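## Task

Finish with the left gripper's closing command at fully shut (-1), clamped across the green scoop's handle. The handle must sit centred across the breadth of the pads, with the pads opened barely wider than the handle and mostly handle between the fingers. The centre of the pads must lie somewhere between the two ends of the handle; depth does not matter. The scoop must be off the table and steady, touched only by the left fingers or by the right arm somewhere above its base, and the left gripper must be able to hold it alone if the right arm were taken away. The yellow scoop must stay within roughly 2 cm of where it started and be rotated only a little. Anything other than this grasp that holds its place only because the robot props it up does not count.

## Robot and tools

Robot: two simulated arms, left_arm and right_arm, each ending in a two-finger parallel gripper. Occasionally something may briefly pull on a held part or shove a loose object.

World frame: metres, with the origin on the table surface midway between the arm bases. +z is up, +x points out across the table, and left_arm sits on the +y side. The names left and right refer to the arms, not to sides of any picture. Gripper frame: the fingers extend along the gripper's +z axis and close along its y axis. The reported hand position is the point between the finger pads, about 1 cm short of the fingertips.

execute_actions(actions): actions is a list of actions. Each action is a table of up to 15 rows. Each row is one control step of 1/30 s, and a table with fewer rows repeats its final row until 15 steps (0.5 s) are used. Each row is a single list of 14 numbers covering both arms, each number in [-1, 1]: left dx, dy, dz, rx, ry, rz, opening, then right dx, dy, dz, rx, ry, rz, opening. Send all 14 even if only one arm should move. The first six numbers per arm are an offset, not a pose. They are expressed in that gripper's own axes and measured from its measured pose at the start of the action. For the first action in a call, that is the last pose reported. Every row refers back to that same start, so rows do not add up. The scale is 1.0 = 0.6 m for dx, dy, dz and 1.0 = 180 degrees for rotation. rx, ry, rz form one rotation vector. Opening is absolute, not an offset: +1 is fully open (0.093 m) and -1 is closed. An empty list only returns the state and images.

move(target, speed, blocking): target is one 14-number row in the same layout and frame. Its offsets count from the pose in the latest result that shows one. Each gripper travels in a straight line toward its target and turns the shorter way. All arms finish together, taking 0.5 to 10 s; anything longer is cut off at 10 s. The opening is applied when the move starts. speed is in m/s, from 0.002 to 0.5, default 0.25; rotation rate is capped at twice that value in rad/s. Paths ignore obstacles and the other arm. Grippers lag, may drift off the path, and can exceed the speed, especially with a near-straight arm. With blocking=false you get a result after 0.5 s while the motion continues. Until a result shows the move has ended, execute_actions and move are rejected, so call wait or stop first. The result adds a move: line giving the ending (done, off_target, moving, held, fault) and active limits: paced means the commanded pose was clipped; held means a safety check blocked steps, after which the arm may jump faster than speed. It also reports each gripper's distance to its target.

wait(seconds): 0 to 10 s with the last commands held; it returns early if a running move finishes. wait(0) checks on a non-blocking move. stop(): brakes a running move, which needs room to stop; the fingers keep moving. zoom_image(camera, region): camera is cam_high, cam_low, cam_left_wrist or cam_right_wrist; region is [x0, y0, x1, y1] in pixels of that 504x504 image, origin top-left, at most 504 by 504. finished_scene(scene): pass the current scene's number to end it once the grasp is stable; this cannot be reversed.

Control details: every step, the commanded pose is limited to 70 mm and 16 degrees from the measured pose, and position is favoured over orientation when both cannot be met. Far targets need several actions. After an action an arm stops at its last clipped pose. Joint friction can leave a gripper up to about 31 mm off, and smaller commands may not move it at all. To keep an arm still, send the offset back to its desired pose in a reply's first call, then zeros afterwards, always with the opening it should keep. The robot holds the last command while you are composing a reply.

Results: a state line gives each gripper's position and quaternion (w, x, y, z) in the world frame, less accurate at long reach. Hand target lines show where the controller is driving each gripper. A pose unreachable line names an arm whose command a clearance check altered or blocked. grip_measured is the finger motor on the +1 open to -1 closed scale. The pads touch at about -0.94, each mm of object width adds about 0.0208, and each gripper has a fixed bias up to ±0.02. Once the pads touch something, the reading keeps heading toward the command and barely shows the contact. Keep sending the closing value to maintain the grip. The last value in each arm's Joint positions list is the opening in metres; it floors at zero and only shows the true gap when nothing blocks the fingers. Joint ranges (rad): waist -2.618 to 3.054, shoulder 0 to 3.142, elbow 0 to 3.142, wrist pitch -1.571 to 1.571, wrist yaw -1.571 to 1.571, wrist roll -2.094 to 2.094. Joint torque readings have offsets and noise and are not zero in free air. Camera images arrive in the order cam_high, cam_low, cam_left_wrist, cam_right_wrist, with calibration changes listed when they occur.

Avoid: knocking or placing anything off the table, letting the arms collide or push on each other, dropping or letting the scoop slip, and fast or deep contact. Faster motion and targets set further past the contact point both press harder. Disturbing the other scoop also counts against the task. Holding loads heats motors: a MOTOR HOT line appears at 75 °C, 90 °C halts that arm for 10 s, and at 100 °C the arm goes limp and drops. FAULT lines report such stops.

Each tool is called as name(argument=value, ...) on one line, values as JSON.

## Session

execute_actions(actions=[])

Scene clock: 0.00 s.
left_arm: end_effector_position=(+0.0861, -0.2648, +0.1742) grip_measured=+0.991 end_effector_quat_wxyz=(+0.459, +0.851, -0.121, +0.223) | right_arm: end_effector_position=(+0.2288, -0.7016, +0.2097) grip_measured=+0.992 end_effector_quat_wxyz=(+0.001, +0.480, +0.774, -0.413)
Joint positions: left_arm=[-1.321  2.024  1.543 -0.029 -0.195  2.056  0.093] | right_arm=[-0.861  1.994  1.911 -1.305  0.837  0.315  0.093]
Joint velocities: left_arm=[-0.007 -0.002 -0.002 -0.051  0.007  0.066  0.001] | right_arm=[-0.002  0.007 -0.002 -0.051  0.007  0.037  0.001]
Joint torques (N m, as the arm reports them, + toward a larger angle): no reading
Motor temperatures (°C, as the motors report them): left_arm=[24 24 24 23 25 26] | right_arm=[23 25 26 26 25 26]
Hand target (left_arm): +0.086, -0.265, +0.174; +0.459, +0.851, -0.121, +0.223
Hand target (right_arm): +0.229, -0.702, +0.210; +0.001, +0.480, +0.774, -0.413
camera_calibration (this result's frames):
cam_left_wrist: T_world_to_cam=[[0.420935, 0.571773, -0.704194, 0.24059], [0.65931, 0.34033, 0.670438, -0.0405289], [0.622996, -0.746493, -0.233719, -0.128866], [0, 0, 0, 1]] pos_world=[0.0057312, -0.219967, 0.166476]
cam_right_wrist: T_world_to_cam=[[-0.733349, -0.181516, 0.655173, -0.0980883], [-0.312138, 0.946018, -0.0872879, 0.798959], [-0.603961, -0.268517, -0.75042, 0.189207], [0, 0, 0, 1]] pos_world=[0.291727, -0.722829, 0.275989]

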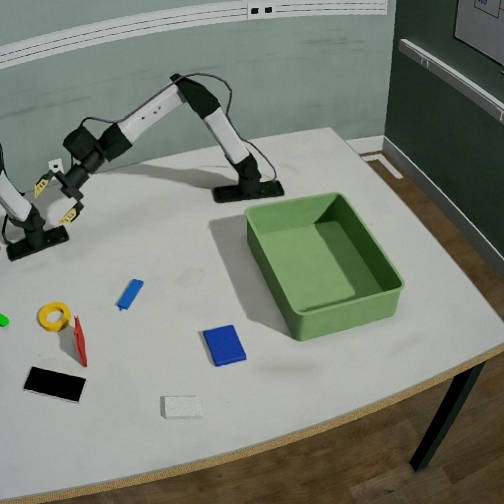

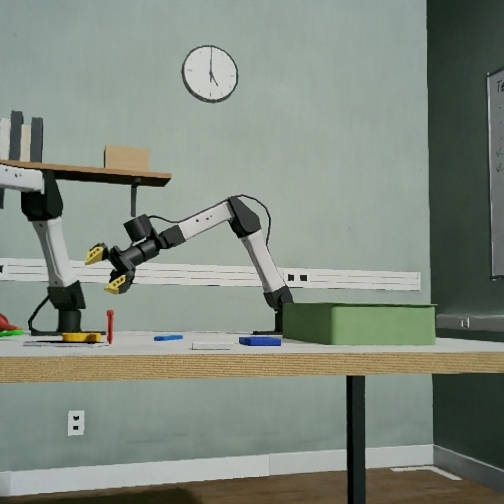

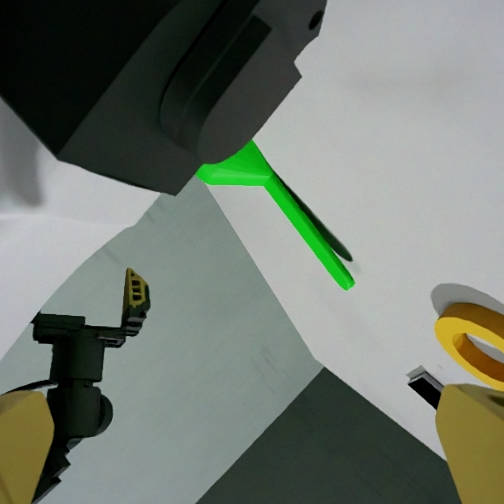

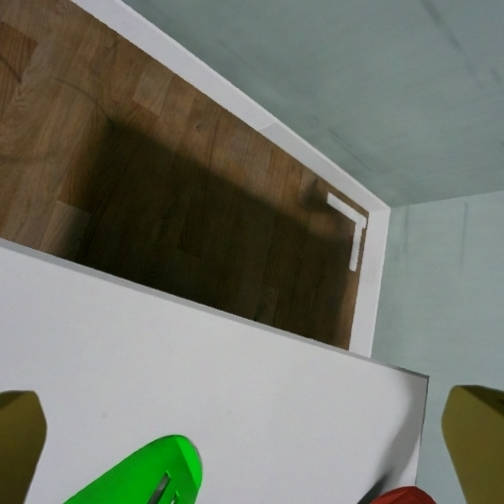

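move(target=[0.258,-0.551,-0.664,0.287,-0.0215,-0.485,1,0.246,0.147,-0.19,-0.291,-0.092,-0.511,1], speed=0.4)

Scene clock: 5.20 s.
left_arm: end_effector_position=(+0.2413, +0.2441, +0.1890) grip_measured=+0.991 end_effector_quat_wxyz=(+0.115, +0.802, +0.571, -0.134) | right_arm: end_effector_position=(+0.2540, -0.5036, +0.1681) grip_measured=+0.993 end_effector_quat_wxyz=(-0.008, -0.293, +0.956, -0.003)
Joint positions: left_arm=[ 0.09   1.536  1.469 -1.567  0.35   1.843  0.093] | right_arm=[-0.716  1.703  1.603 -1.476  0.016 -1.165  0.093]
Joint velocities: left_arm=[ 0.007  0.002  0.017 -0.051 -0.066 -0.066 -0.002] | right_arm=[-0.017 -0.017  0.002 -0.051 -0.022 -0.022 -0.   ]
Joint torques (N m, as the arm reports them, + toward a larger angle): left_arm=[ 0.19 -6.37  8.08 -0.09  0.31  0.05] | right_arm=[ 0.75 -6.99  7.2   0.18 -0.22 -0.09]
Motor temperatures (°C, as the motors report them): left_arm=[24 25 25 24 25 26] | right_arm=[23 26 26 26 25 26]
Hand target (left_arm): +0.245, +0.245, +0.194; +0.117, +0.804, +0.569, -0.129
Hand target (right_arm): +0.258, -0.501, +0.171; -0.002, -0.299, +0.954, +0.002
Off the commanded pose (left_arm): 0.015 m, 2 deg.
Off the commanded pose (right_arm): 0.006 m, 1 deg.
joint sent to its limit (left arm) — the command would take joint 4 (wrist pitch) past its lower limit, so that joint was sent only as far as its limit.
move: off_target (left_arm)
camera_calibration (this result's frames):
cam_left_wrist: T_world_to_cam=[[-0.936768, 0.349739, -0.0121665, 0.145628], [0.347363, 0.933498, 0.0889994, -0.285605], [0.042484, 0.0791456, -0.995957, 0.240411], [0, 0, 0, 1]] pos_world=[0.225415, 0.196652, 0.26663]
cam_right_wrist: T_world_to_cam=[[0.560716, -0.82755, 0.027538, -0.56491], [-0.750388, -0.493813, 0.439393, -0.0864594], [-0.350021, -0.267039, -0.897873, 0.187436], [0, 0, 0, 1]] pos_world=[0.317483, -0.460134, 0.22184]

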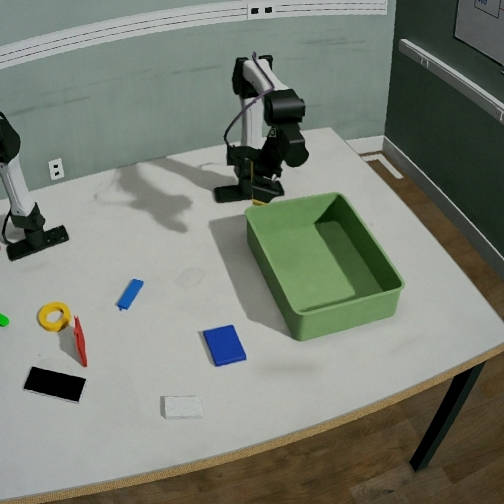

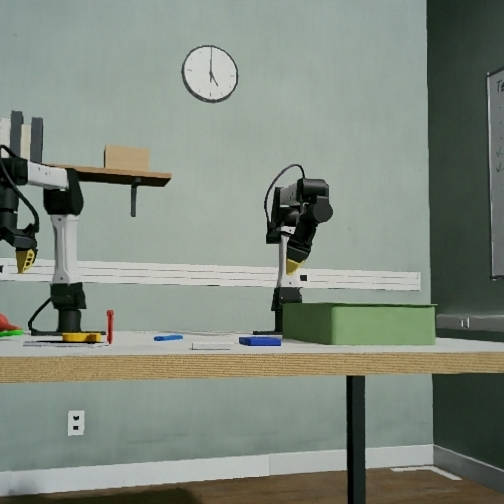

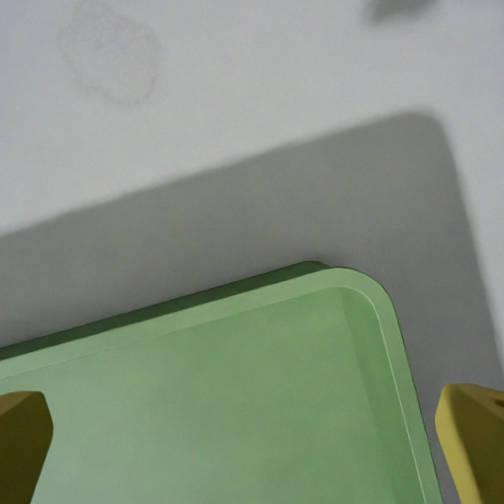

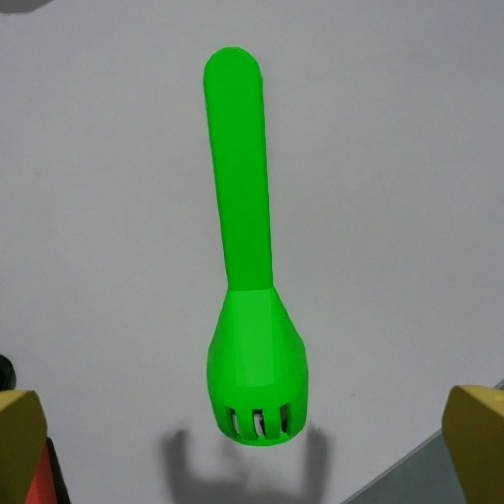

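zoom_image(camera="cam_low", region=[0, 300, 60, 350])

move(target=[0,0,0,0,0,0,1,-0.008,0,0.255,0,0,-0.025,0.5], speed=0.2)

Region (0, 300, 60, 350) of cam_low's 504x504 image, scaled by 8.400, with more detail than that image has.

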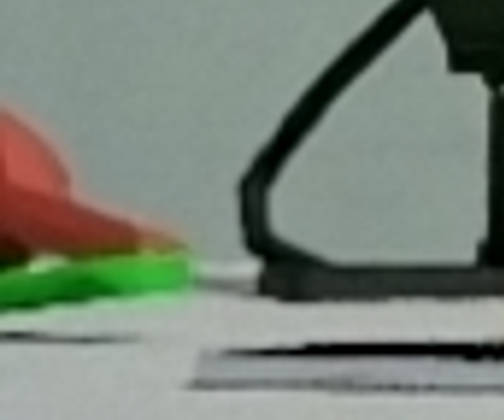

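Scene clock: 7.40 s.
left_arm: end_effector_position=(+0.2409, +0.2441, +0.1890) grip_measured=+0.991 end_effector_quat_wxyz=(+0.115, +0.802, +0.570, -0.135) | right_arm: end_effector_position=(+0.2546, -0.5038, +0.0196) grip_measured=+0.503 end_effector_quat_wxyz=(-0.007, -0.324, +0.946, -0.003)
Joint positions: left_arm=[ 0.09   1.536  1.469 -1.569  0.35   1.845  0.093] | right_arm=[-0.716  1.79   1.102 -0.886  0.015 -1.23   0.069]
Joint velocities: left_arm=[-0.007  0.002 -0.002 -0.037 -0.037 -0.022  0.001] | right_arm=[-0.007  0.002 -0.007 -0.037  0.051 -0.022  0.001]
Joint torques (N m, as the arm reports them, + toward a larger angle): left_arm=[-0.13 -7.01  5.99  0.04  0.34 -0.02] | right_arm=[ 0.89 -8.01  4.04  0.51 -0.07 -0.08]
Motor temperatures (°C, as the motors report them): left_arm=[24 26 25 24 25 26] | right_arm=[23 27 26 26 25 26]
Hand target (left_arm): +0.241, +0.244, +0.189; +0.115, +0.802, +0.571, -0.134
Hand target (right_arm): +0.255, -0.501, +0.015; -0.008, -0.330, +0.944, -0.003
Off the commanded pose (left_arm): 0.000 m, 0 deg.
Off the commanded pose (right_arm): 0.005 m, 1 deg.
move: done
camera_calibration (this result's frames):
cam_left_wrist: T_world_to_cam=[[-0.936279, 0.351079, -0.0112307, 0.144667], [0.348787, 0.933002, 0.0886304, -0.28566], [0.0415945, 0.0790657, -0.996001, 0.240689], [0, 0, 0, 1]] pos_world=[0.225072, 0.196702, 0.266669]
cam_right_wrist: T_world_to_cam=[[0.613116, -0.789501, 0.0278771, -0.555458], [-0.717473, -0.541716, 0.437923, -0.0533151], [-0.330639, -0.288499, -0.89858, 0.0385184], [0, 0, 0, 1]] pos_world=[0.315044, -0.456304, 0.0734444]

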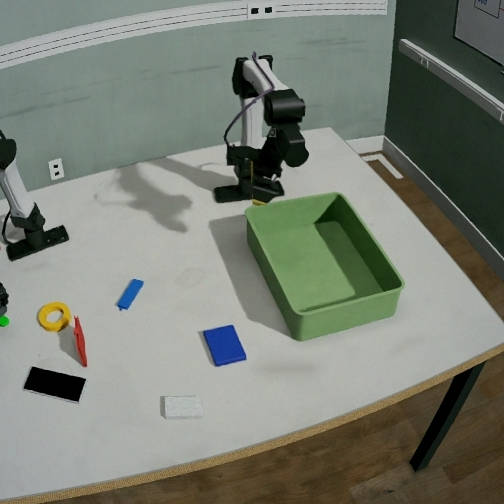

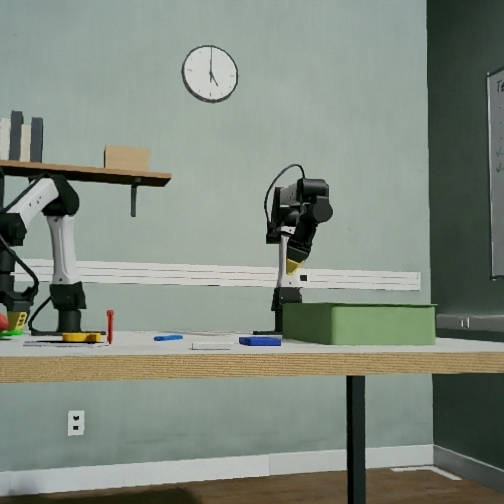

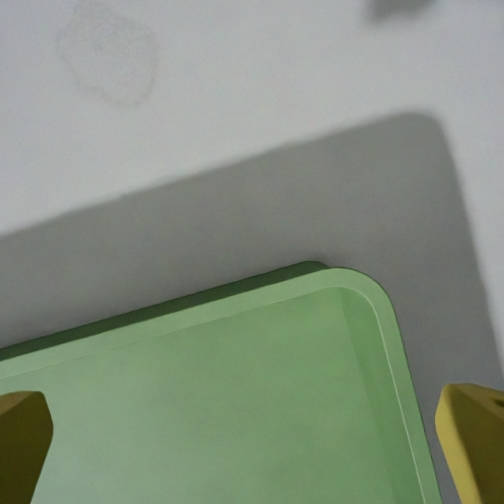

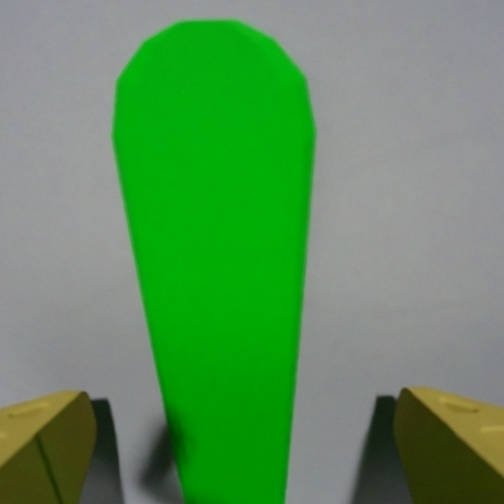

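move(target=[0,0,0,0,0,0,1,0,0.005,0.022,0,0,-0.01,0.5], speed=0.05)

move(target=[0,0,0,0,0,0,1,0,0,0,0,0,0,-1])

Scene clock: 8.37 s.
left_arm: end_effector_position=(+0.2409, +0.2441, +0.1890) grip_measured=+0.991 end_effector_quat_wxyz=(+0.115, +0.802, +0.570, -0.135) | right_arm: end_effector_position=(+0.2542, -0.5035, +0.0138) grip_measured=+0.503 end_effector_quat_wxyz=(-0.004, -0.334, +0.943, -0.007)
Joint positions: left_arm=[ 0.09   1.536  1.469 -1.569  0.35   1.845  0.093] | right_arm=[-0.716  1.79   1.076 -0.851  0.015 -1.251  0.069]
Joint velocities: left_arm=[-0.012 -0.002 -0.017 -0.051  0.037 -0.066 -0.001] | right_arm=[-0.012  0.007 -0.012 -0.037  0.007 -0.007 -0.   ]
Joint torques (N m, as the arm reports them, + toward a larger angle): left_arm=[-0.14 -7.01  6.01  0.02  0.34 -0.01] | right_arm=[ 0.47 -7.4   3.84  0.54 -0.05 -0.1 ]
Motor temperatures (°C, as the motors report them): left_arm=[24 26 25 23 25 26] | right_arm=[23 27 26 26 25 26]
Hand target (left_arm): +0.241, +0.244, +0.189; +0.115, +0.802, +0.570, -0.135
Hand target (right_arm): +0.252, -0.501, +0.007; -0.007, -0.338, +0.941, -0.003
Off the commanded pose (left_arm): 0.000 m, 0 deg.
Off the commanded pose (right_arm): 0.008 m, 1 deg.
move: done
camera_calibration (this result's frames):
cam_left_wrist: T_world_to_cam=[[-0.936279, 0.351079, -0.0112307, 0.144667], [0.348787, 0.933002, 0.0886304, -0.28566], [0.0415945, 0.0790657, -0.996001, 0.240689], [0, 0, 0, 1]] pos_world=[0.225072, 0.196702, 0.266669]
cam_right_wrist: T_world_to_cam=[[0.629587, -0.776067, 0.0366104, -0.552319], [-0.709139, -0.554764, 0.435153, -0.059609], [-0.317397, -0.299929, -0.899612, 0.0241593], [0, 0, 0, 1]] pos_world=[0.31313, -0.454459, 0.0678937]

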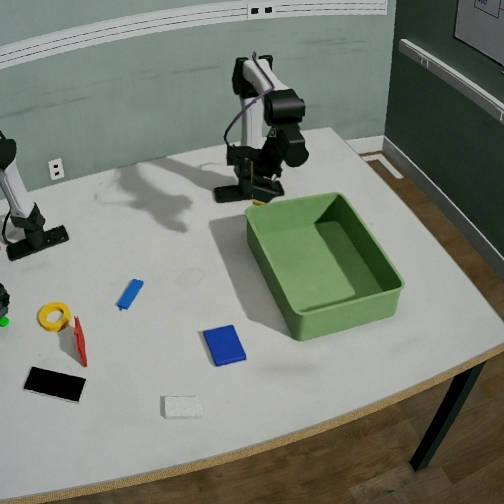

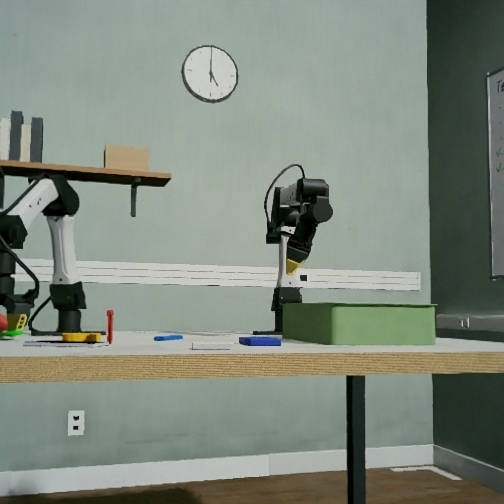

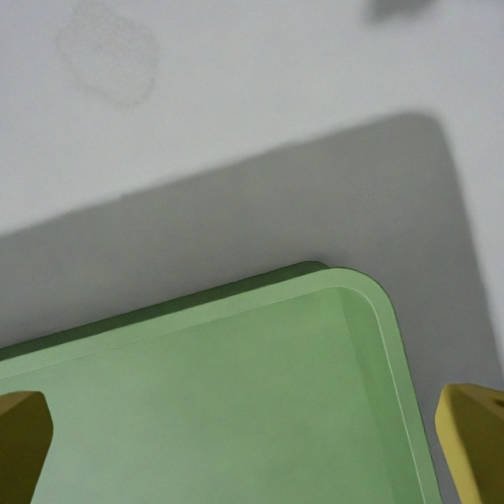

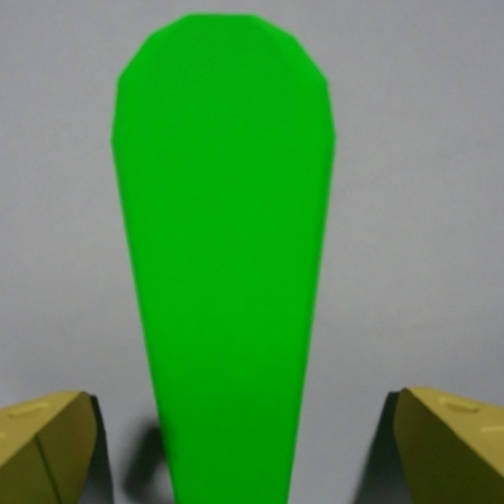

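Scene clock: 8.87 s.
left_arm: end_effector_position=(+0.2409, +0.2441, +0.1890) grip_measured=+0.991 end_effector_quat_wxyz=(+0.115, +0.802, +0.570, -0.135) | right_arm: end_effector_position=(+0.2542, -0.5036, +0.0138) grip_measured=-0.533 end_effector_quat_wxyz=(-0.004, -0.334, +0.943, -0.007)
Joint positions: left_arm=[ 0.09   1.536  1.469 -1.569  0.35   1.845  0.093] | right_arm=[-0.716  1.79   1.076 -0.85   0.015 -1.251  0.02 ]
Joint velocities: left_arm=[-0.002 -0.002  0.002 -0.022  0.051 -0.037  0.   ] | right_arm=[-0.002 -0.012 -0.012 -0.066  0.051 -0.022  0.001]
Joint torques (N m, as the arm reports them, + toward a larger angle): left_arm=[-0.13 -7.01  6.    0.02  0.33 -0.01] | right_arm=[ 0.14 -8.27  5.06  0.35 -0.05 -0.02]
Motor temperatures (°C, as the motors report them): left_arm=[24 26 25 23 25 26] | right_arm=[23 27 26 26 25 26]
Hand target (left_arm): +0.241, +0.244, +0.189; +0.115, +0.802, +0.570, -0.135
Hand target (right_arm): +0.254, -0.504, +0.014; -0.004, -0.334, +0.943, -0.007
Off the commanded pose (left_arm): 0.000 m, 0 deg.
Off the commanded pose (right_arm): 0.000 m, 0 deg.
move: done
camera_calibration (this result's frames):
cam_left_wrist: T_world_to_cam=[[-0.936279, 0.351079, -0.0112307, 0.144667], [0.348787, 0.933002, 0.0886304, -0.28566], [0.0415945, 0.0790657, -0.996001, 0.240689], [0, 0, 0, 1]] pos_world=[0.225072, 0.196702, 0.266669]
cam_right_wrist: T_world_to_cam=[[0.629581, -0.776049, 0.0370918, -0.552423], [-0.709191, -0.554533, 0.435364, -0.0595102], [-0.317295, -0.300402, -0.89949, 0.0238771], [0, 0, 0, 1]] pos_world=[0.313167, -0.454535, 0.0678762]

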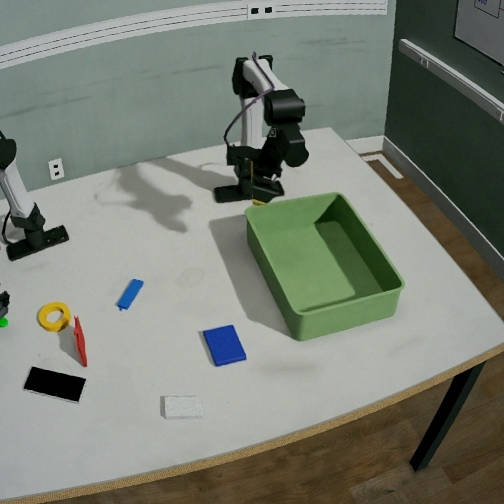

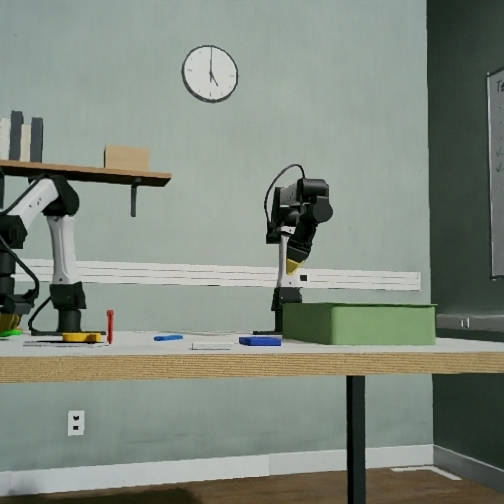

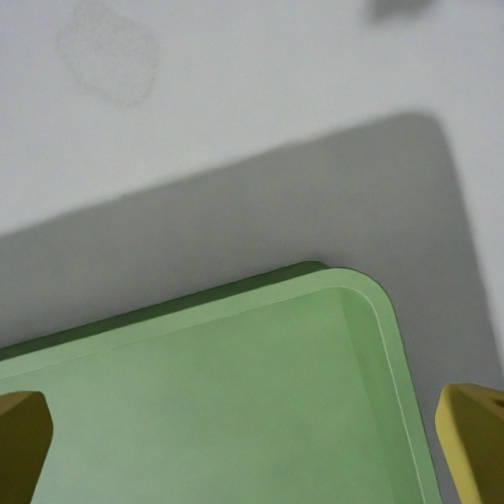

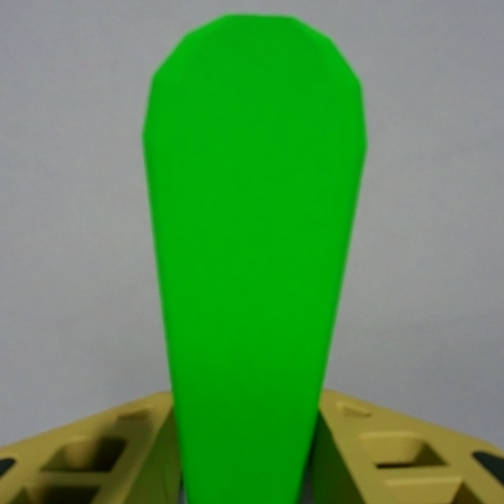

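move(target=[0,0,0,0,0,0,1,0,0,-0.16,0,0,-0.139,-1])

move(target=[0,0,0,0,0,0,1,-0.693,0.493,0.06,0,0,-0.144,-1], speed=0.35)

Scene clock: 11.43 s.
left_arm: end_effector_position=(+0.2409, +0.2441, +0.1890) grip_measured=+0.991 end_effector_quat_wxyz=(+0.115, +0.802, +0.570, -0.135) | right_arm: end_effector_position=(+0.2515, -0.5018, +0.0984) grip_measured=-0.532 end_effector_quat_wxyz=(-0.011, -0.525, +0.851, +0.006)
Joint positions: left_arm=[ 0.09   1.536  1.469 -1.569  0.35   1.845  0.093] | right_arm=[-0.716  1.705  1.329 -1.215  0.015 -1.677  0.02 ]
Joint velocities: left_arm=[-0.002  0.017 -0.002  0.051  0.007 -0.037 -0.   ] | right_arm=[-0.017  0.002 -0.007 -0.066 -0.081 -0.037  0.001]
Joint torques (N m, as the arm reports them, + toward a larger angle): left_arm=[-0.13 -7.01  6.    0.02  0.34 -0.01] | right_arm=[ 0.62 -9.13  7.45  0.08 -0.06 -0.05]
Motor temperatures (°C, as the motors report them): left_arm=[24 26 25 23 25 26] | right_arm=[23 27 27 26 25 26]
Hand target (left_arm): +0.241, +0.244, +0.189; +0.115, +0.802, +0.570, -0.135
Hand target (right_arm): +0.255, -0.503, +0.109; -0.005, -0.530, +0.848, -0.006
Off the commanded pose (left_arm): 0.000 m, 0 deg.
Off the commanded pose (right_arm): 0.012 m, 2 deg.
move: off_target (right_arm)
camera_calibration (this result's frames):
cam_left_wrist: T_world_to_cam=[[-0.936279, 0.351079, -0.0112307, 0.144667], [0.348787, 0.933002, 0.0886304, -0.28566], [0.0415945, 0.0790657, -0.996001, 0.240689], [0, 0, 0, 1]] pos_world=[0.225072, 0.196702, 0.266669]
cam_right_wrist: T_world_to_cam=[[0.894496, -0.447064, 0.00334114, -0.450672], [-0.403591, -0.804253, 0.436225, -0.299561], [-0.192333, -0.39155, -0.899832, 0.0225263], [0, 0, 0, 1]] pos_world=[0.286557, -0.433582, 0.152451]

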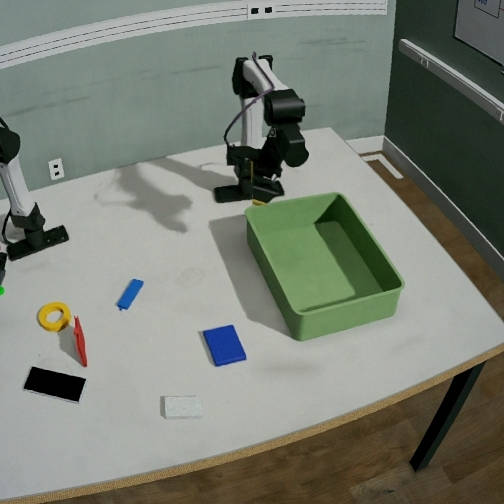

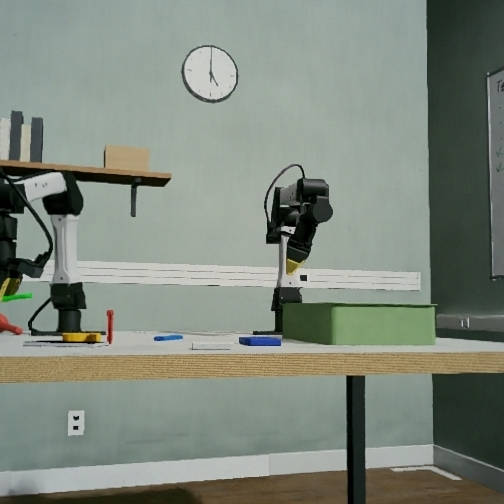

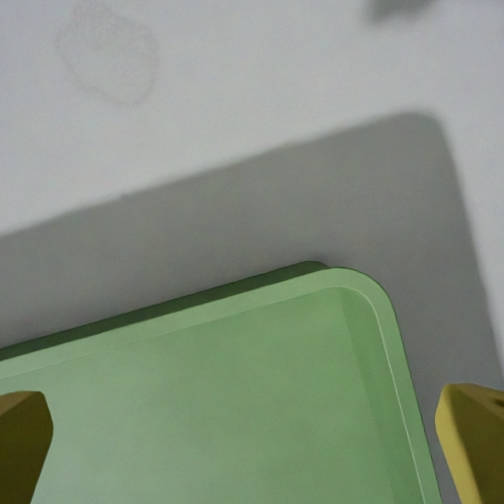

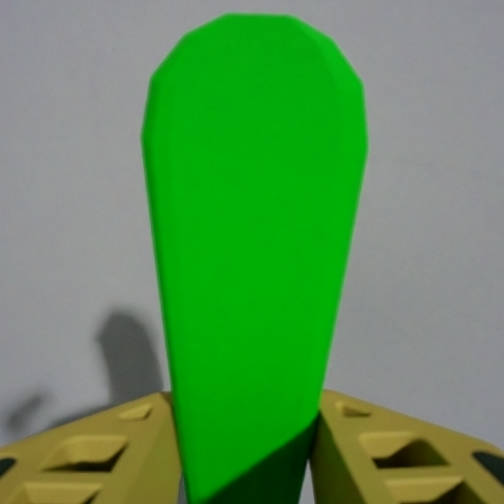

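Scene clock: 13.60 s.
left_arm: end_effector_position=(+0.2409, +0.2441, +0.1890) grip_measured=+0.991 end_effector_quat_wxyz=(+0.115, +0.802, +0.570, -0.135) | right_arm: end_effector_position=(+0.1635, +0.0023, +0.0610) grip_measured=-0.532 end_effector_quat_wxyz=(-0.009, -0.706, +0.708, +0.015)
Joint positions: left_arm=[ 0.09   1.536  1.469 -1.569  0.35   1.845  0.093] | right_arm=[ 0.962  2.006  1.568 -1.139 -0.034 -0.462  0.02 ]
Joint velocities: left_arm=[ 0.002  0.002  0.002 -0.007 -0.037 -0.022 -0.002] | right_arm=[-0.012 -0.017  0.002 -0.007  0.095 -0.007 -0.001]
Joint torques (N m, as the arm reports them, + toward a larger angle): left_arm=[-0.13 -7.01  6.01  0.02  0.34 -0.01] | right_arm=[ -0.2  -10.63   7.34   0.09   0.07   0.06]
Motor temperatures (°C, as the motors report them): left_arm=[24 26 26 23 25 26] | right_arm=[23 27 27 26 25 26]
Hand target (left_arm): +0.241, +0.244, +0.189; +0.115, +0.802, +0.570, -0.135
Hand target (right_arm): +0.167, +0.003, +0.066; +0.006, +0.703, -0.711, -0.011
Off the commanded pose (left_arm): 0.000 m, 0 deg.
Off the commanded pose (right_arm): 0.009 m, 1 deg.
move: done
camera_calibration (this result's frames):
cam_left_wrist: T_world_to_cam=[[-0.936279, 0.351079, -0.0112307, 0.144667], [0.348787, 0.933002, 0.0886304, -0.28566], [0.0415945, 0.0790657, -0.996001, 0.240689], [0, 0, 0, 1]] pos_world=[0.225072, 0.196702, 0.266669]
cam_right_wrist: T_world_to_cam=[[0.999966, -0.00129733, -0.00808778, -0.164052], [0.00218624, -0.909288, 0.416161, 0.0218222], [-0.00789402, -0.416164, -0.909255, 0.139797], [0, 0, 0, 1]] pos_world=[0.165102, 0.0778084, 0.116703]

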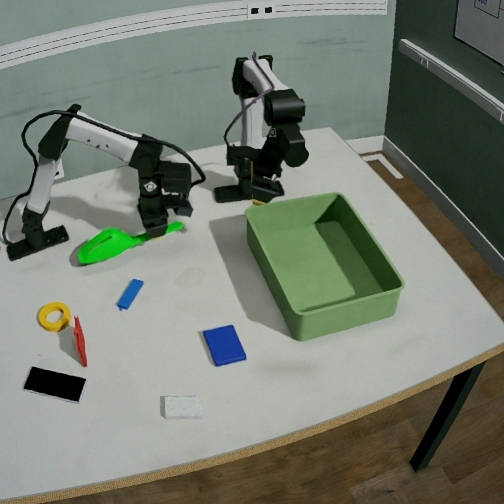

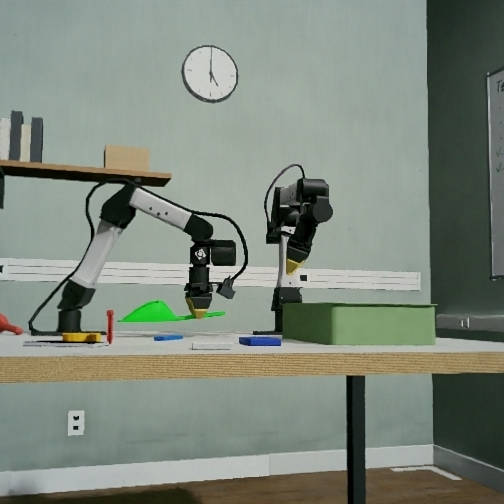

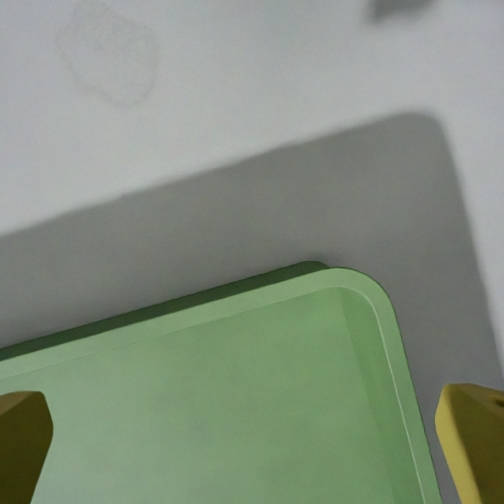

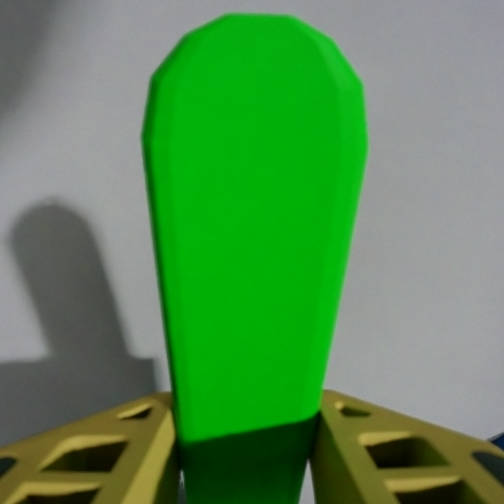

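move(target=[0,0,0,0,0,0,1,0,0,0.083,0.008,0.009,0,-1], speed=0.07)

Scene clock: 15.07 s.
left_arm: end_effector_position=(+0.2409, +0.2441, +0.1890) grip_measured=+0.991 end_effector_quat_wxyz=(+0.115, +0.802, +0.570, -0.135) | right_arm: end_effector_position=(+0.1624, +0.0049, +0.0162) grip_measured=-0.532 end_effector_quat_wxyz=(-0.008, -0.706, +0.708, +0.005)
Joint positions: left_arm=[ 0.09   1.536  1.469 -1.569  0.35   1.845  0.093] | right_arm=[ 0.976  2.065  1.471 -0.99  -0.016 -0.447  0.02 ]
Joint velocities: left_arm=[ 0.012 -0.007 -0.022  0.007 -0.007  0.037 -0.   ] | right_arm=[-0.007 -0.002 -0.027  0.037  0.095 -0.037 -0.   ]
Joint torques (N m, as the arm reports them, + toward a larger angle): left_arm=[-0.14 -7.01  6.    0.02  0.33 -0.01] | right_arm=[  0.86 -10.85   4.35   0.49   0.15   0.03]
Motor temperatures (°C, as the motors report them): left_arm=[24 26 26 23 25 26] | right_arm=[23 28 27 26 25 26]
Hand target (left_arm): +0.241, +0.244, +0.189; +0.115, +0.802, +0.570, -0.135
Hand target (right_arm): +0.161, +0.002, +0.012; +0.010, +0.707, -0.708, +0.004
Off the commanded pose (left_arm): 0.000 m, 0 deg.
Off the commanded pose (right_arm): 0.005 m, 1 deg.
move: done
camera_calibration (this result's frames):
cam_left_wrist: T_world_to_cam=[[-0.936279, 0.351079, -0.0112307, 0.144667], [0.348787, 0.933002, 0.0886304, -0.28566], [0.0415945, 0.0790657, -0.996001, 0.240689], [0, 0, 0, 1]] pos_world=[0.225072, 0.196702, 0.266669]
cam_right_wrist: T_world_to_cam=[[0.99998, -0.00150795, 0.00615108, -0.163618], [-0.00399892, -0.903479, 0.428614, 0.0435535], [0.00491104, -0.42863, -0.903467, 0.0980046], [0, 0, 0, 1]] pos_world=[0.163307, 0.0811107, 0.0708827]

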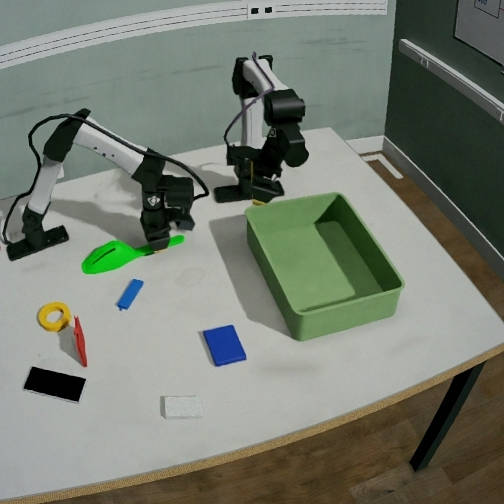

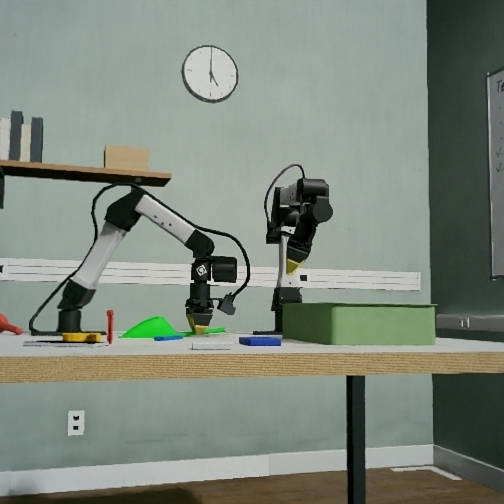

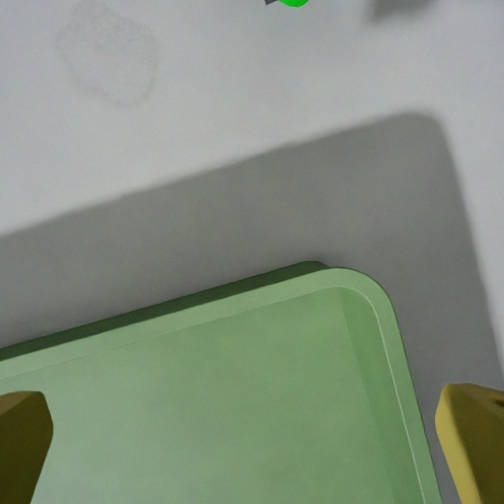

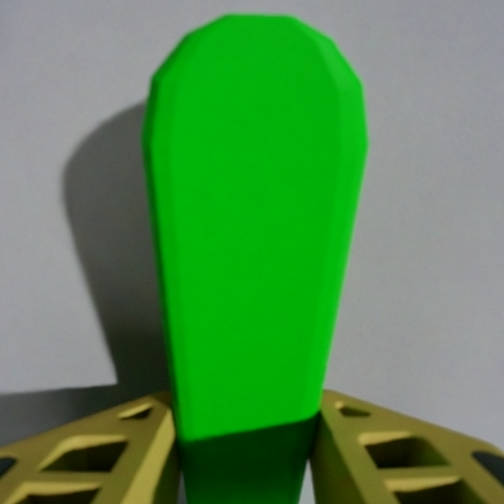

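execute_actions(actions=[[[0,0,0,0,0,0,1,0,0,0,0,0,0,-0.5],[0,0,0,0,0,0,1,0,0,0,0,0,0,-0.44],[0,0,0,0,0,0,1,0,0,0,0,0,0,-0.38],[0,0,0,0,0,0,1,0,0,0,0,0,0,-0.33],[0,0,0,0,0,0,1,0,0,0,0,0,0,-0.28],[0,0,0,0,0,0,1,0,0,0,0,0,0,-0.2],[0,0,0,0,0,0,1,0,0,0,0,0,0,-0.1],[0,0,0,0,0,0,1,0,0,0,0,0,0,0.1],[0,0,0,0,0,0,1,0,0,0,0,0,0,0.3]]])

move(target=[0,0,0,0,0,0,1,0.03,0,-0.14,0,0,0,0.3])

move(target=[-0.30,-0.012,0.305,-0.0182,0.0587,-0.1039,0.5,0.49,-0.18,-0.09,0,0,0,0.3], speed=0.35)

Scene clock: 16.87 s.
left_arm: end_effector_position=(+0.2409, +0.2441, +0.1890) grip_measured=+0.991 end_effector_quat_wxyz=(+0.115, +0.802, +0.570, -0.135) | right_arm: end_effector_position=(+0.1626, +0.0049, +0.0162) grip_measured=+0.297 end_effector_quat_wxyz=(-0.008, -0.706, +0.708, +0.005)
Joint positions: left_arm=[ 0.09   1.536  1.469 -1.569  0.35   1.845  0.093] | right_arm=[ 0.976  2.065  1.471 -0.989 -0.015 -0.447  0.059]
Joint velocities: left_arm=[-0.007 -0.002 -0.012 -0.081  0.007  0.051  0.001] | right_arm=[-0.002  0.002 -0.022  0.095  0.022  0.037 -0.   ]
Joint torques (N m, as the arm reports them, + toward a larger angle): left_arm=[-0.14 -7.02  6.    0.02  0.34 -0.01] | right_arm=[  0.12 -11.08   5.41   0.35  -0.06  -0.05]
Motor temperatures (°C, as the motors report them): left_arm=[24 26 26 23 25 26] | right_arm=[23 28 27 26 25 26]
Hand target (left_arm): +0.241, +0.244, +0.189; +0.115, +0.802, +0.570, -0.135
Hand target (right_arm): +0.162, +0.005, +0.016; +0.009, +0.706, -0.708, -0.005
Off the commanded pose (left_arm): 0.000 m, 0 deg.
Off the commanded pose (right_arm): 0.000 m, 0 deg.
camera_calibration (this result's frames):
cam_left_wrist: T_world_to_cam=[[-0.936279, 0.351079, -0.0112307, 0.144667], [0.348787, 0.933002, 0.0886304, -0.28566], [0.0415945, 0.0790657, -0.996001, 0.240689], [0, 0, 0, 1]] pos_world=[0.225072, 0.196702, 0.266669]
cam_right_wrist: T_world_to_cam=[[0.999973, -0.00226134, 0.00700729, -0.163783], [-0.00504661, -0.903474, 0.428613, 0.0437506], [0.00536167, -0.428637, -0.903461, 0.0979395], [0, 0, 0, 1]] pos_world=[0.163474, 0.0811376, 0.0708801]

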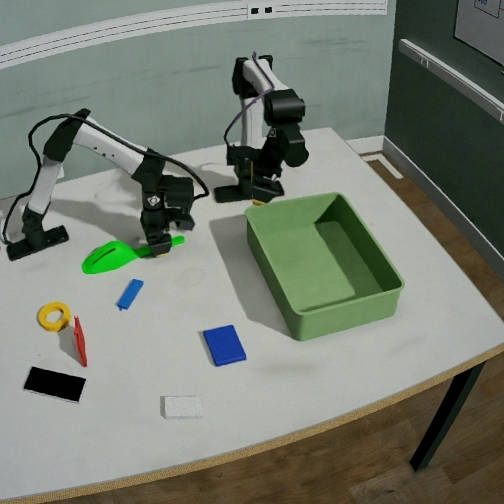

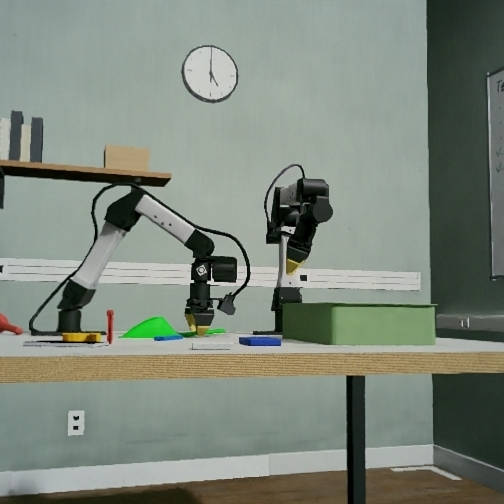

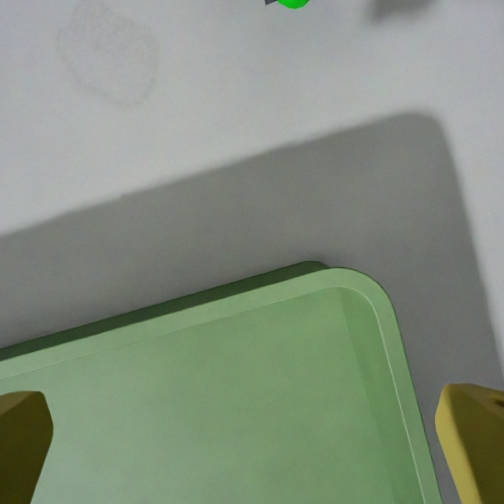

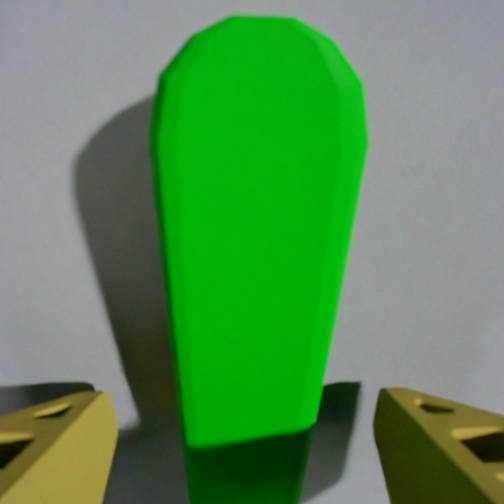

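Scene clock: 17.93 s.
left_arm: end_effector_position=(+0.2409, +0.2441, +0.1890) grip_measured=+0.991 end_effector_quat_wxyz=(+0.115, +0.802, +0.570, -0.135) | right_arm: end_effector_position=(+0.1624, -0.0122, +0.0955) grip_measured=+0.297 end_effector_quat_wxyz=(-0.011, -0.706, +0.708, +0.004)
Joint positions: left_arm=[ 0.09   1.536  1.469 -1.569  0.35   1.845  0.093] | right_arm=[ 0.956  1.944  1.619 -1.263 -0.015 -0.467  0.059]
Joint velocities: left_arm=[-0.007 -0.002  0.007  0.066 -0.037  0.007 -0.   ] | right_arm=[-0.007 -0.022 -0.017 -0.022  0.095 -0.051 -0.   ]
Joint torques (N m, as the arm reports them, + toward a larger angle): left_arm=[-0.14 -7.02  6.    0.02  0.34 -0.01] | right_arm=[ -0.31 -10.32   6.93   0.23  -0.02  -0.07]
Motor temperatures (°C, as the motors report them): left_arm=[24 26 26 23 25 26] | right_arm=[23 29 27 26 25 26]
Hand target (left_arm): +0.241, +0.244, +0.189; +0.115, +0.802, +0.570, -0.135
Hand target (right_arm): +0.165, -0.012, +0.100; +0.008, +0.706, -0.708, -0.005
Off the commanded pose (left_arm): 0.000 m, 0 deg.
Off the commanded pose (right_arm): 0.005 m, 0 deg.
move: done
camera_calibration (this result's frames):
cam_left_wrist: T_world_to_cam=[[-0.936279, 0.351079, -0.0112307, 0.144667], [0.348787, 0.933002, 0.0886304, -0.28566], [0.0415945, 0.0790657, -0.996001, 0.240689], [0, 0, 0, 1]] pos_world=[0.225072, 0.196702, 0.266669]
cam_right_wrist: T_world_to_cam=[[0.999987, -0.00224036, 0.0045171, -0.163902], [-0.00397396, -0.901584, 0.432587, -0.00620281], [0.00310339, -0.432599, -0.901581, 0.162408], [0, 0, 0, 1]] pos_world=[0.163371, 0.0642981, 0.149848]

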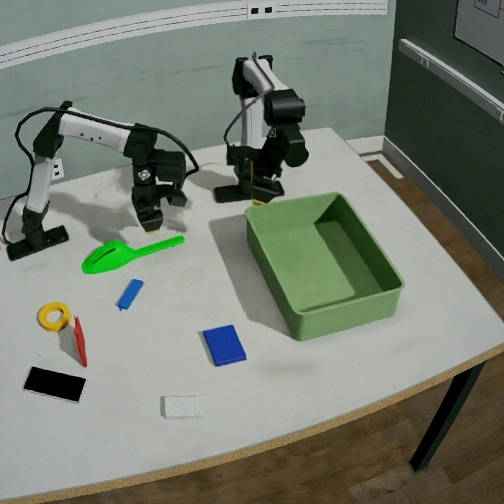

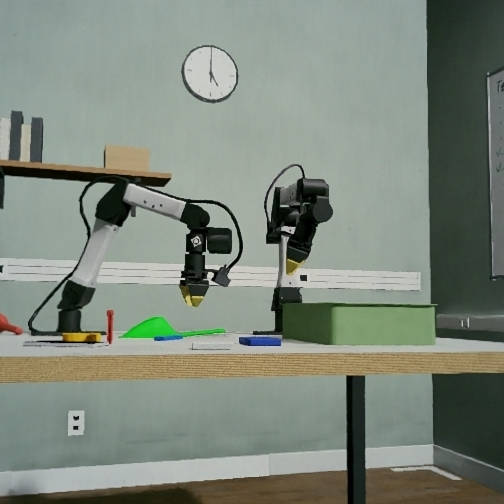

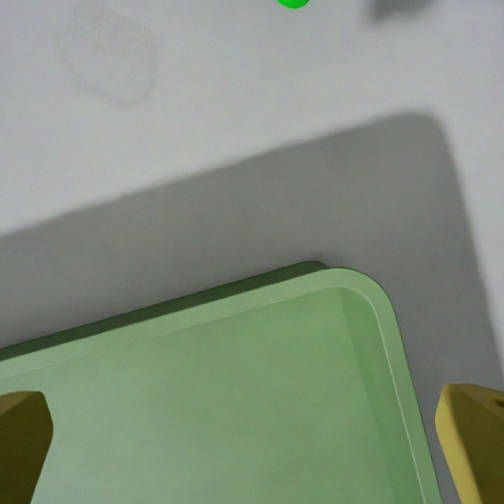

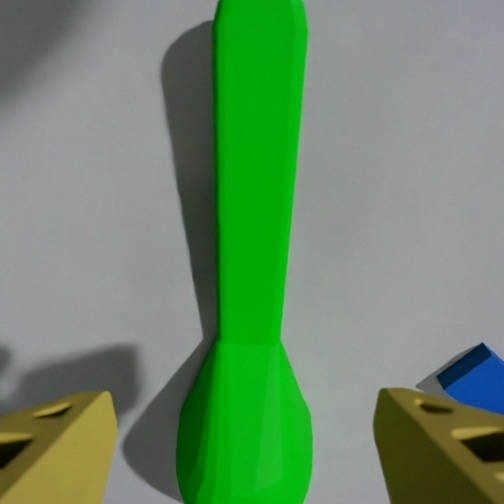

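Scene clock: 19.60 s.
left_arm: end_effector_position=(+0.1592, +0.0411, +0.0721) grip_measured=+0.501 end_effector_quat_wxyz=(+0.041, +0.706, +0.705, -0.056) | right_arm: end_effector_position=(+0.2717, -0.3062, +0.1491) grip_measured=+0.297 end_effector_quat_wxyz=(-0.010, -0.704, +0.710, -0.002)
Joint positions: left_arm=[-0.845  1.685  1.191 -0.973  0.092  0.562  0.069] | right_arm=[-0.021  1.589  1.404 -1.4    0.015 -1.437  0.059]
Joint velocities: left_arm=[-0.002 -0.007  0.007 -0.022 -0.037 -0.022 -0.   ] | right_arm=[-0.007  0.002  0.012 -0.066  0.037  0.022 -0.001]
Joint torques (N m, as the arm reports them, + toward a larger angle): left_arm=[-0.6  -8.63  8.73  0.69  0.11 -0.06] | right_arm=[-0.06 -5.38  7.38  0.13 -0.1  -0.1 ]
Motor temperatures (°C, as the motors report them): left_arm=[24 26 26 23 25 26] | right_arm=[23 29 27 26 25 26]
Hand target (left_arm): +0.166, +0.030, +0.080; +0.061, +0.705, +0.705, -0.056
Hand target (right_arm): +0.275, -0.306, +0.150; +0.012, +0.706, -0.708, -0.002
Off the commanded pose (left_arm): 0.018 m, 2 deg.
Off the commanded pose (right_arm): 0.001 m, 1 deg.
move: off_target (left_arm)
camera_calibration (this result's frames):
cam_left_wrist: T_world_to_cam=[[-0.998519, 0.0284869, 0.0463464, 0.157168], [0.0411041, 0.953139, 0.299726, -0.0244268], [-0.0356363, 0.301187, -0.952899, 0.143743], [0, 0, 0, 1]] pos_world=[0.163062, -0.0244886, 0.13701]
cam_right_wrist: T_world_to_cam=[[0.999865, -0.0082877, 0.0142174, -0.277365], [-0.0136966, -0.898008, 0.439766, -0.291308], [0.00912273, -0.439901, -0.898, 0.0787347], [0, 0, 0, 1]] pos_world=[0.272619, -0.22926, 0.202755]

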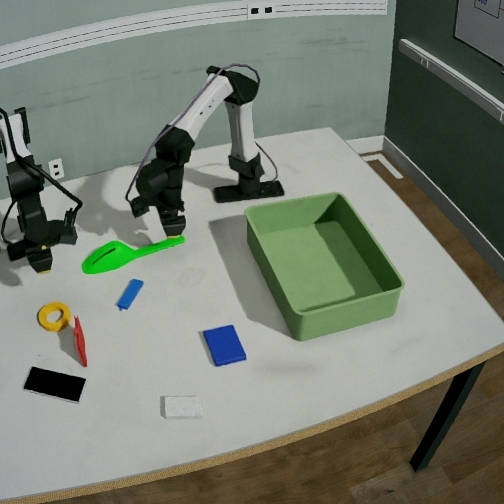

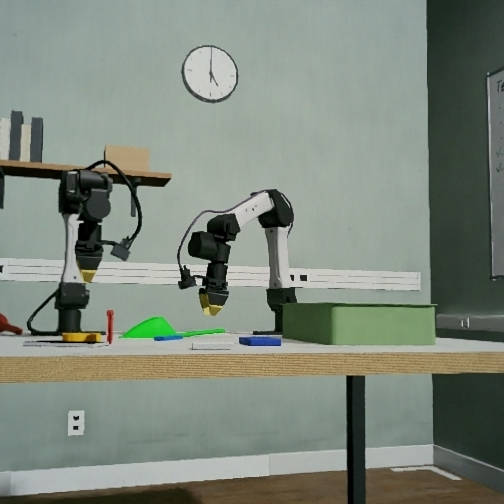

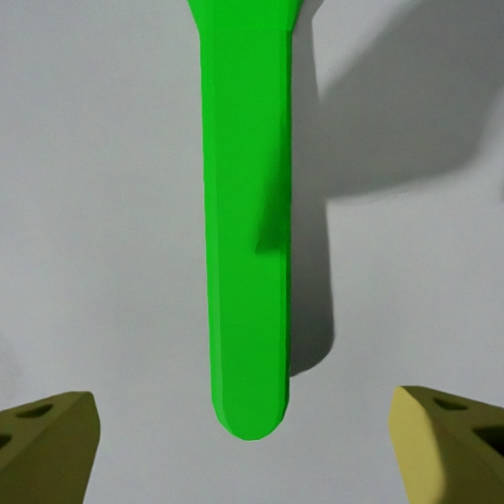

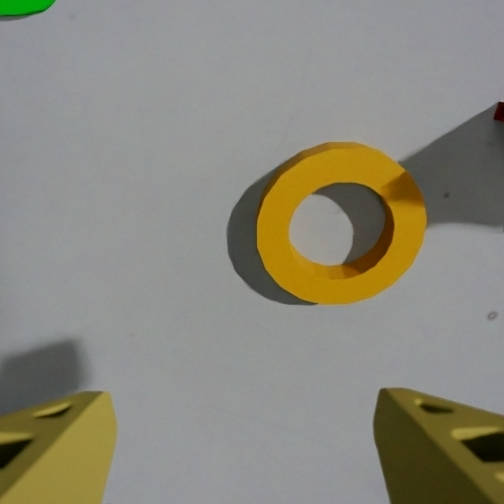

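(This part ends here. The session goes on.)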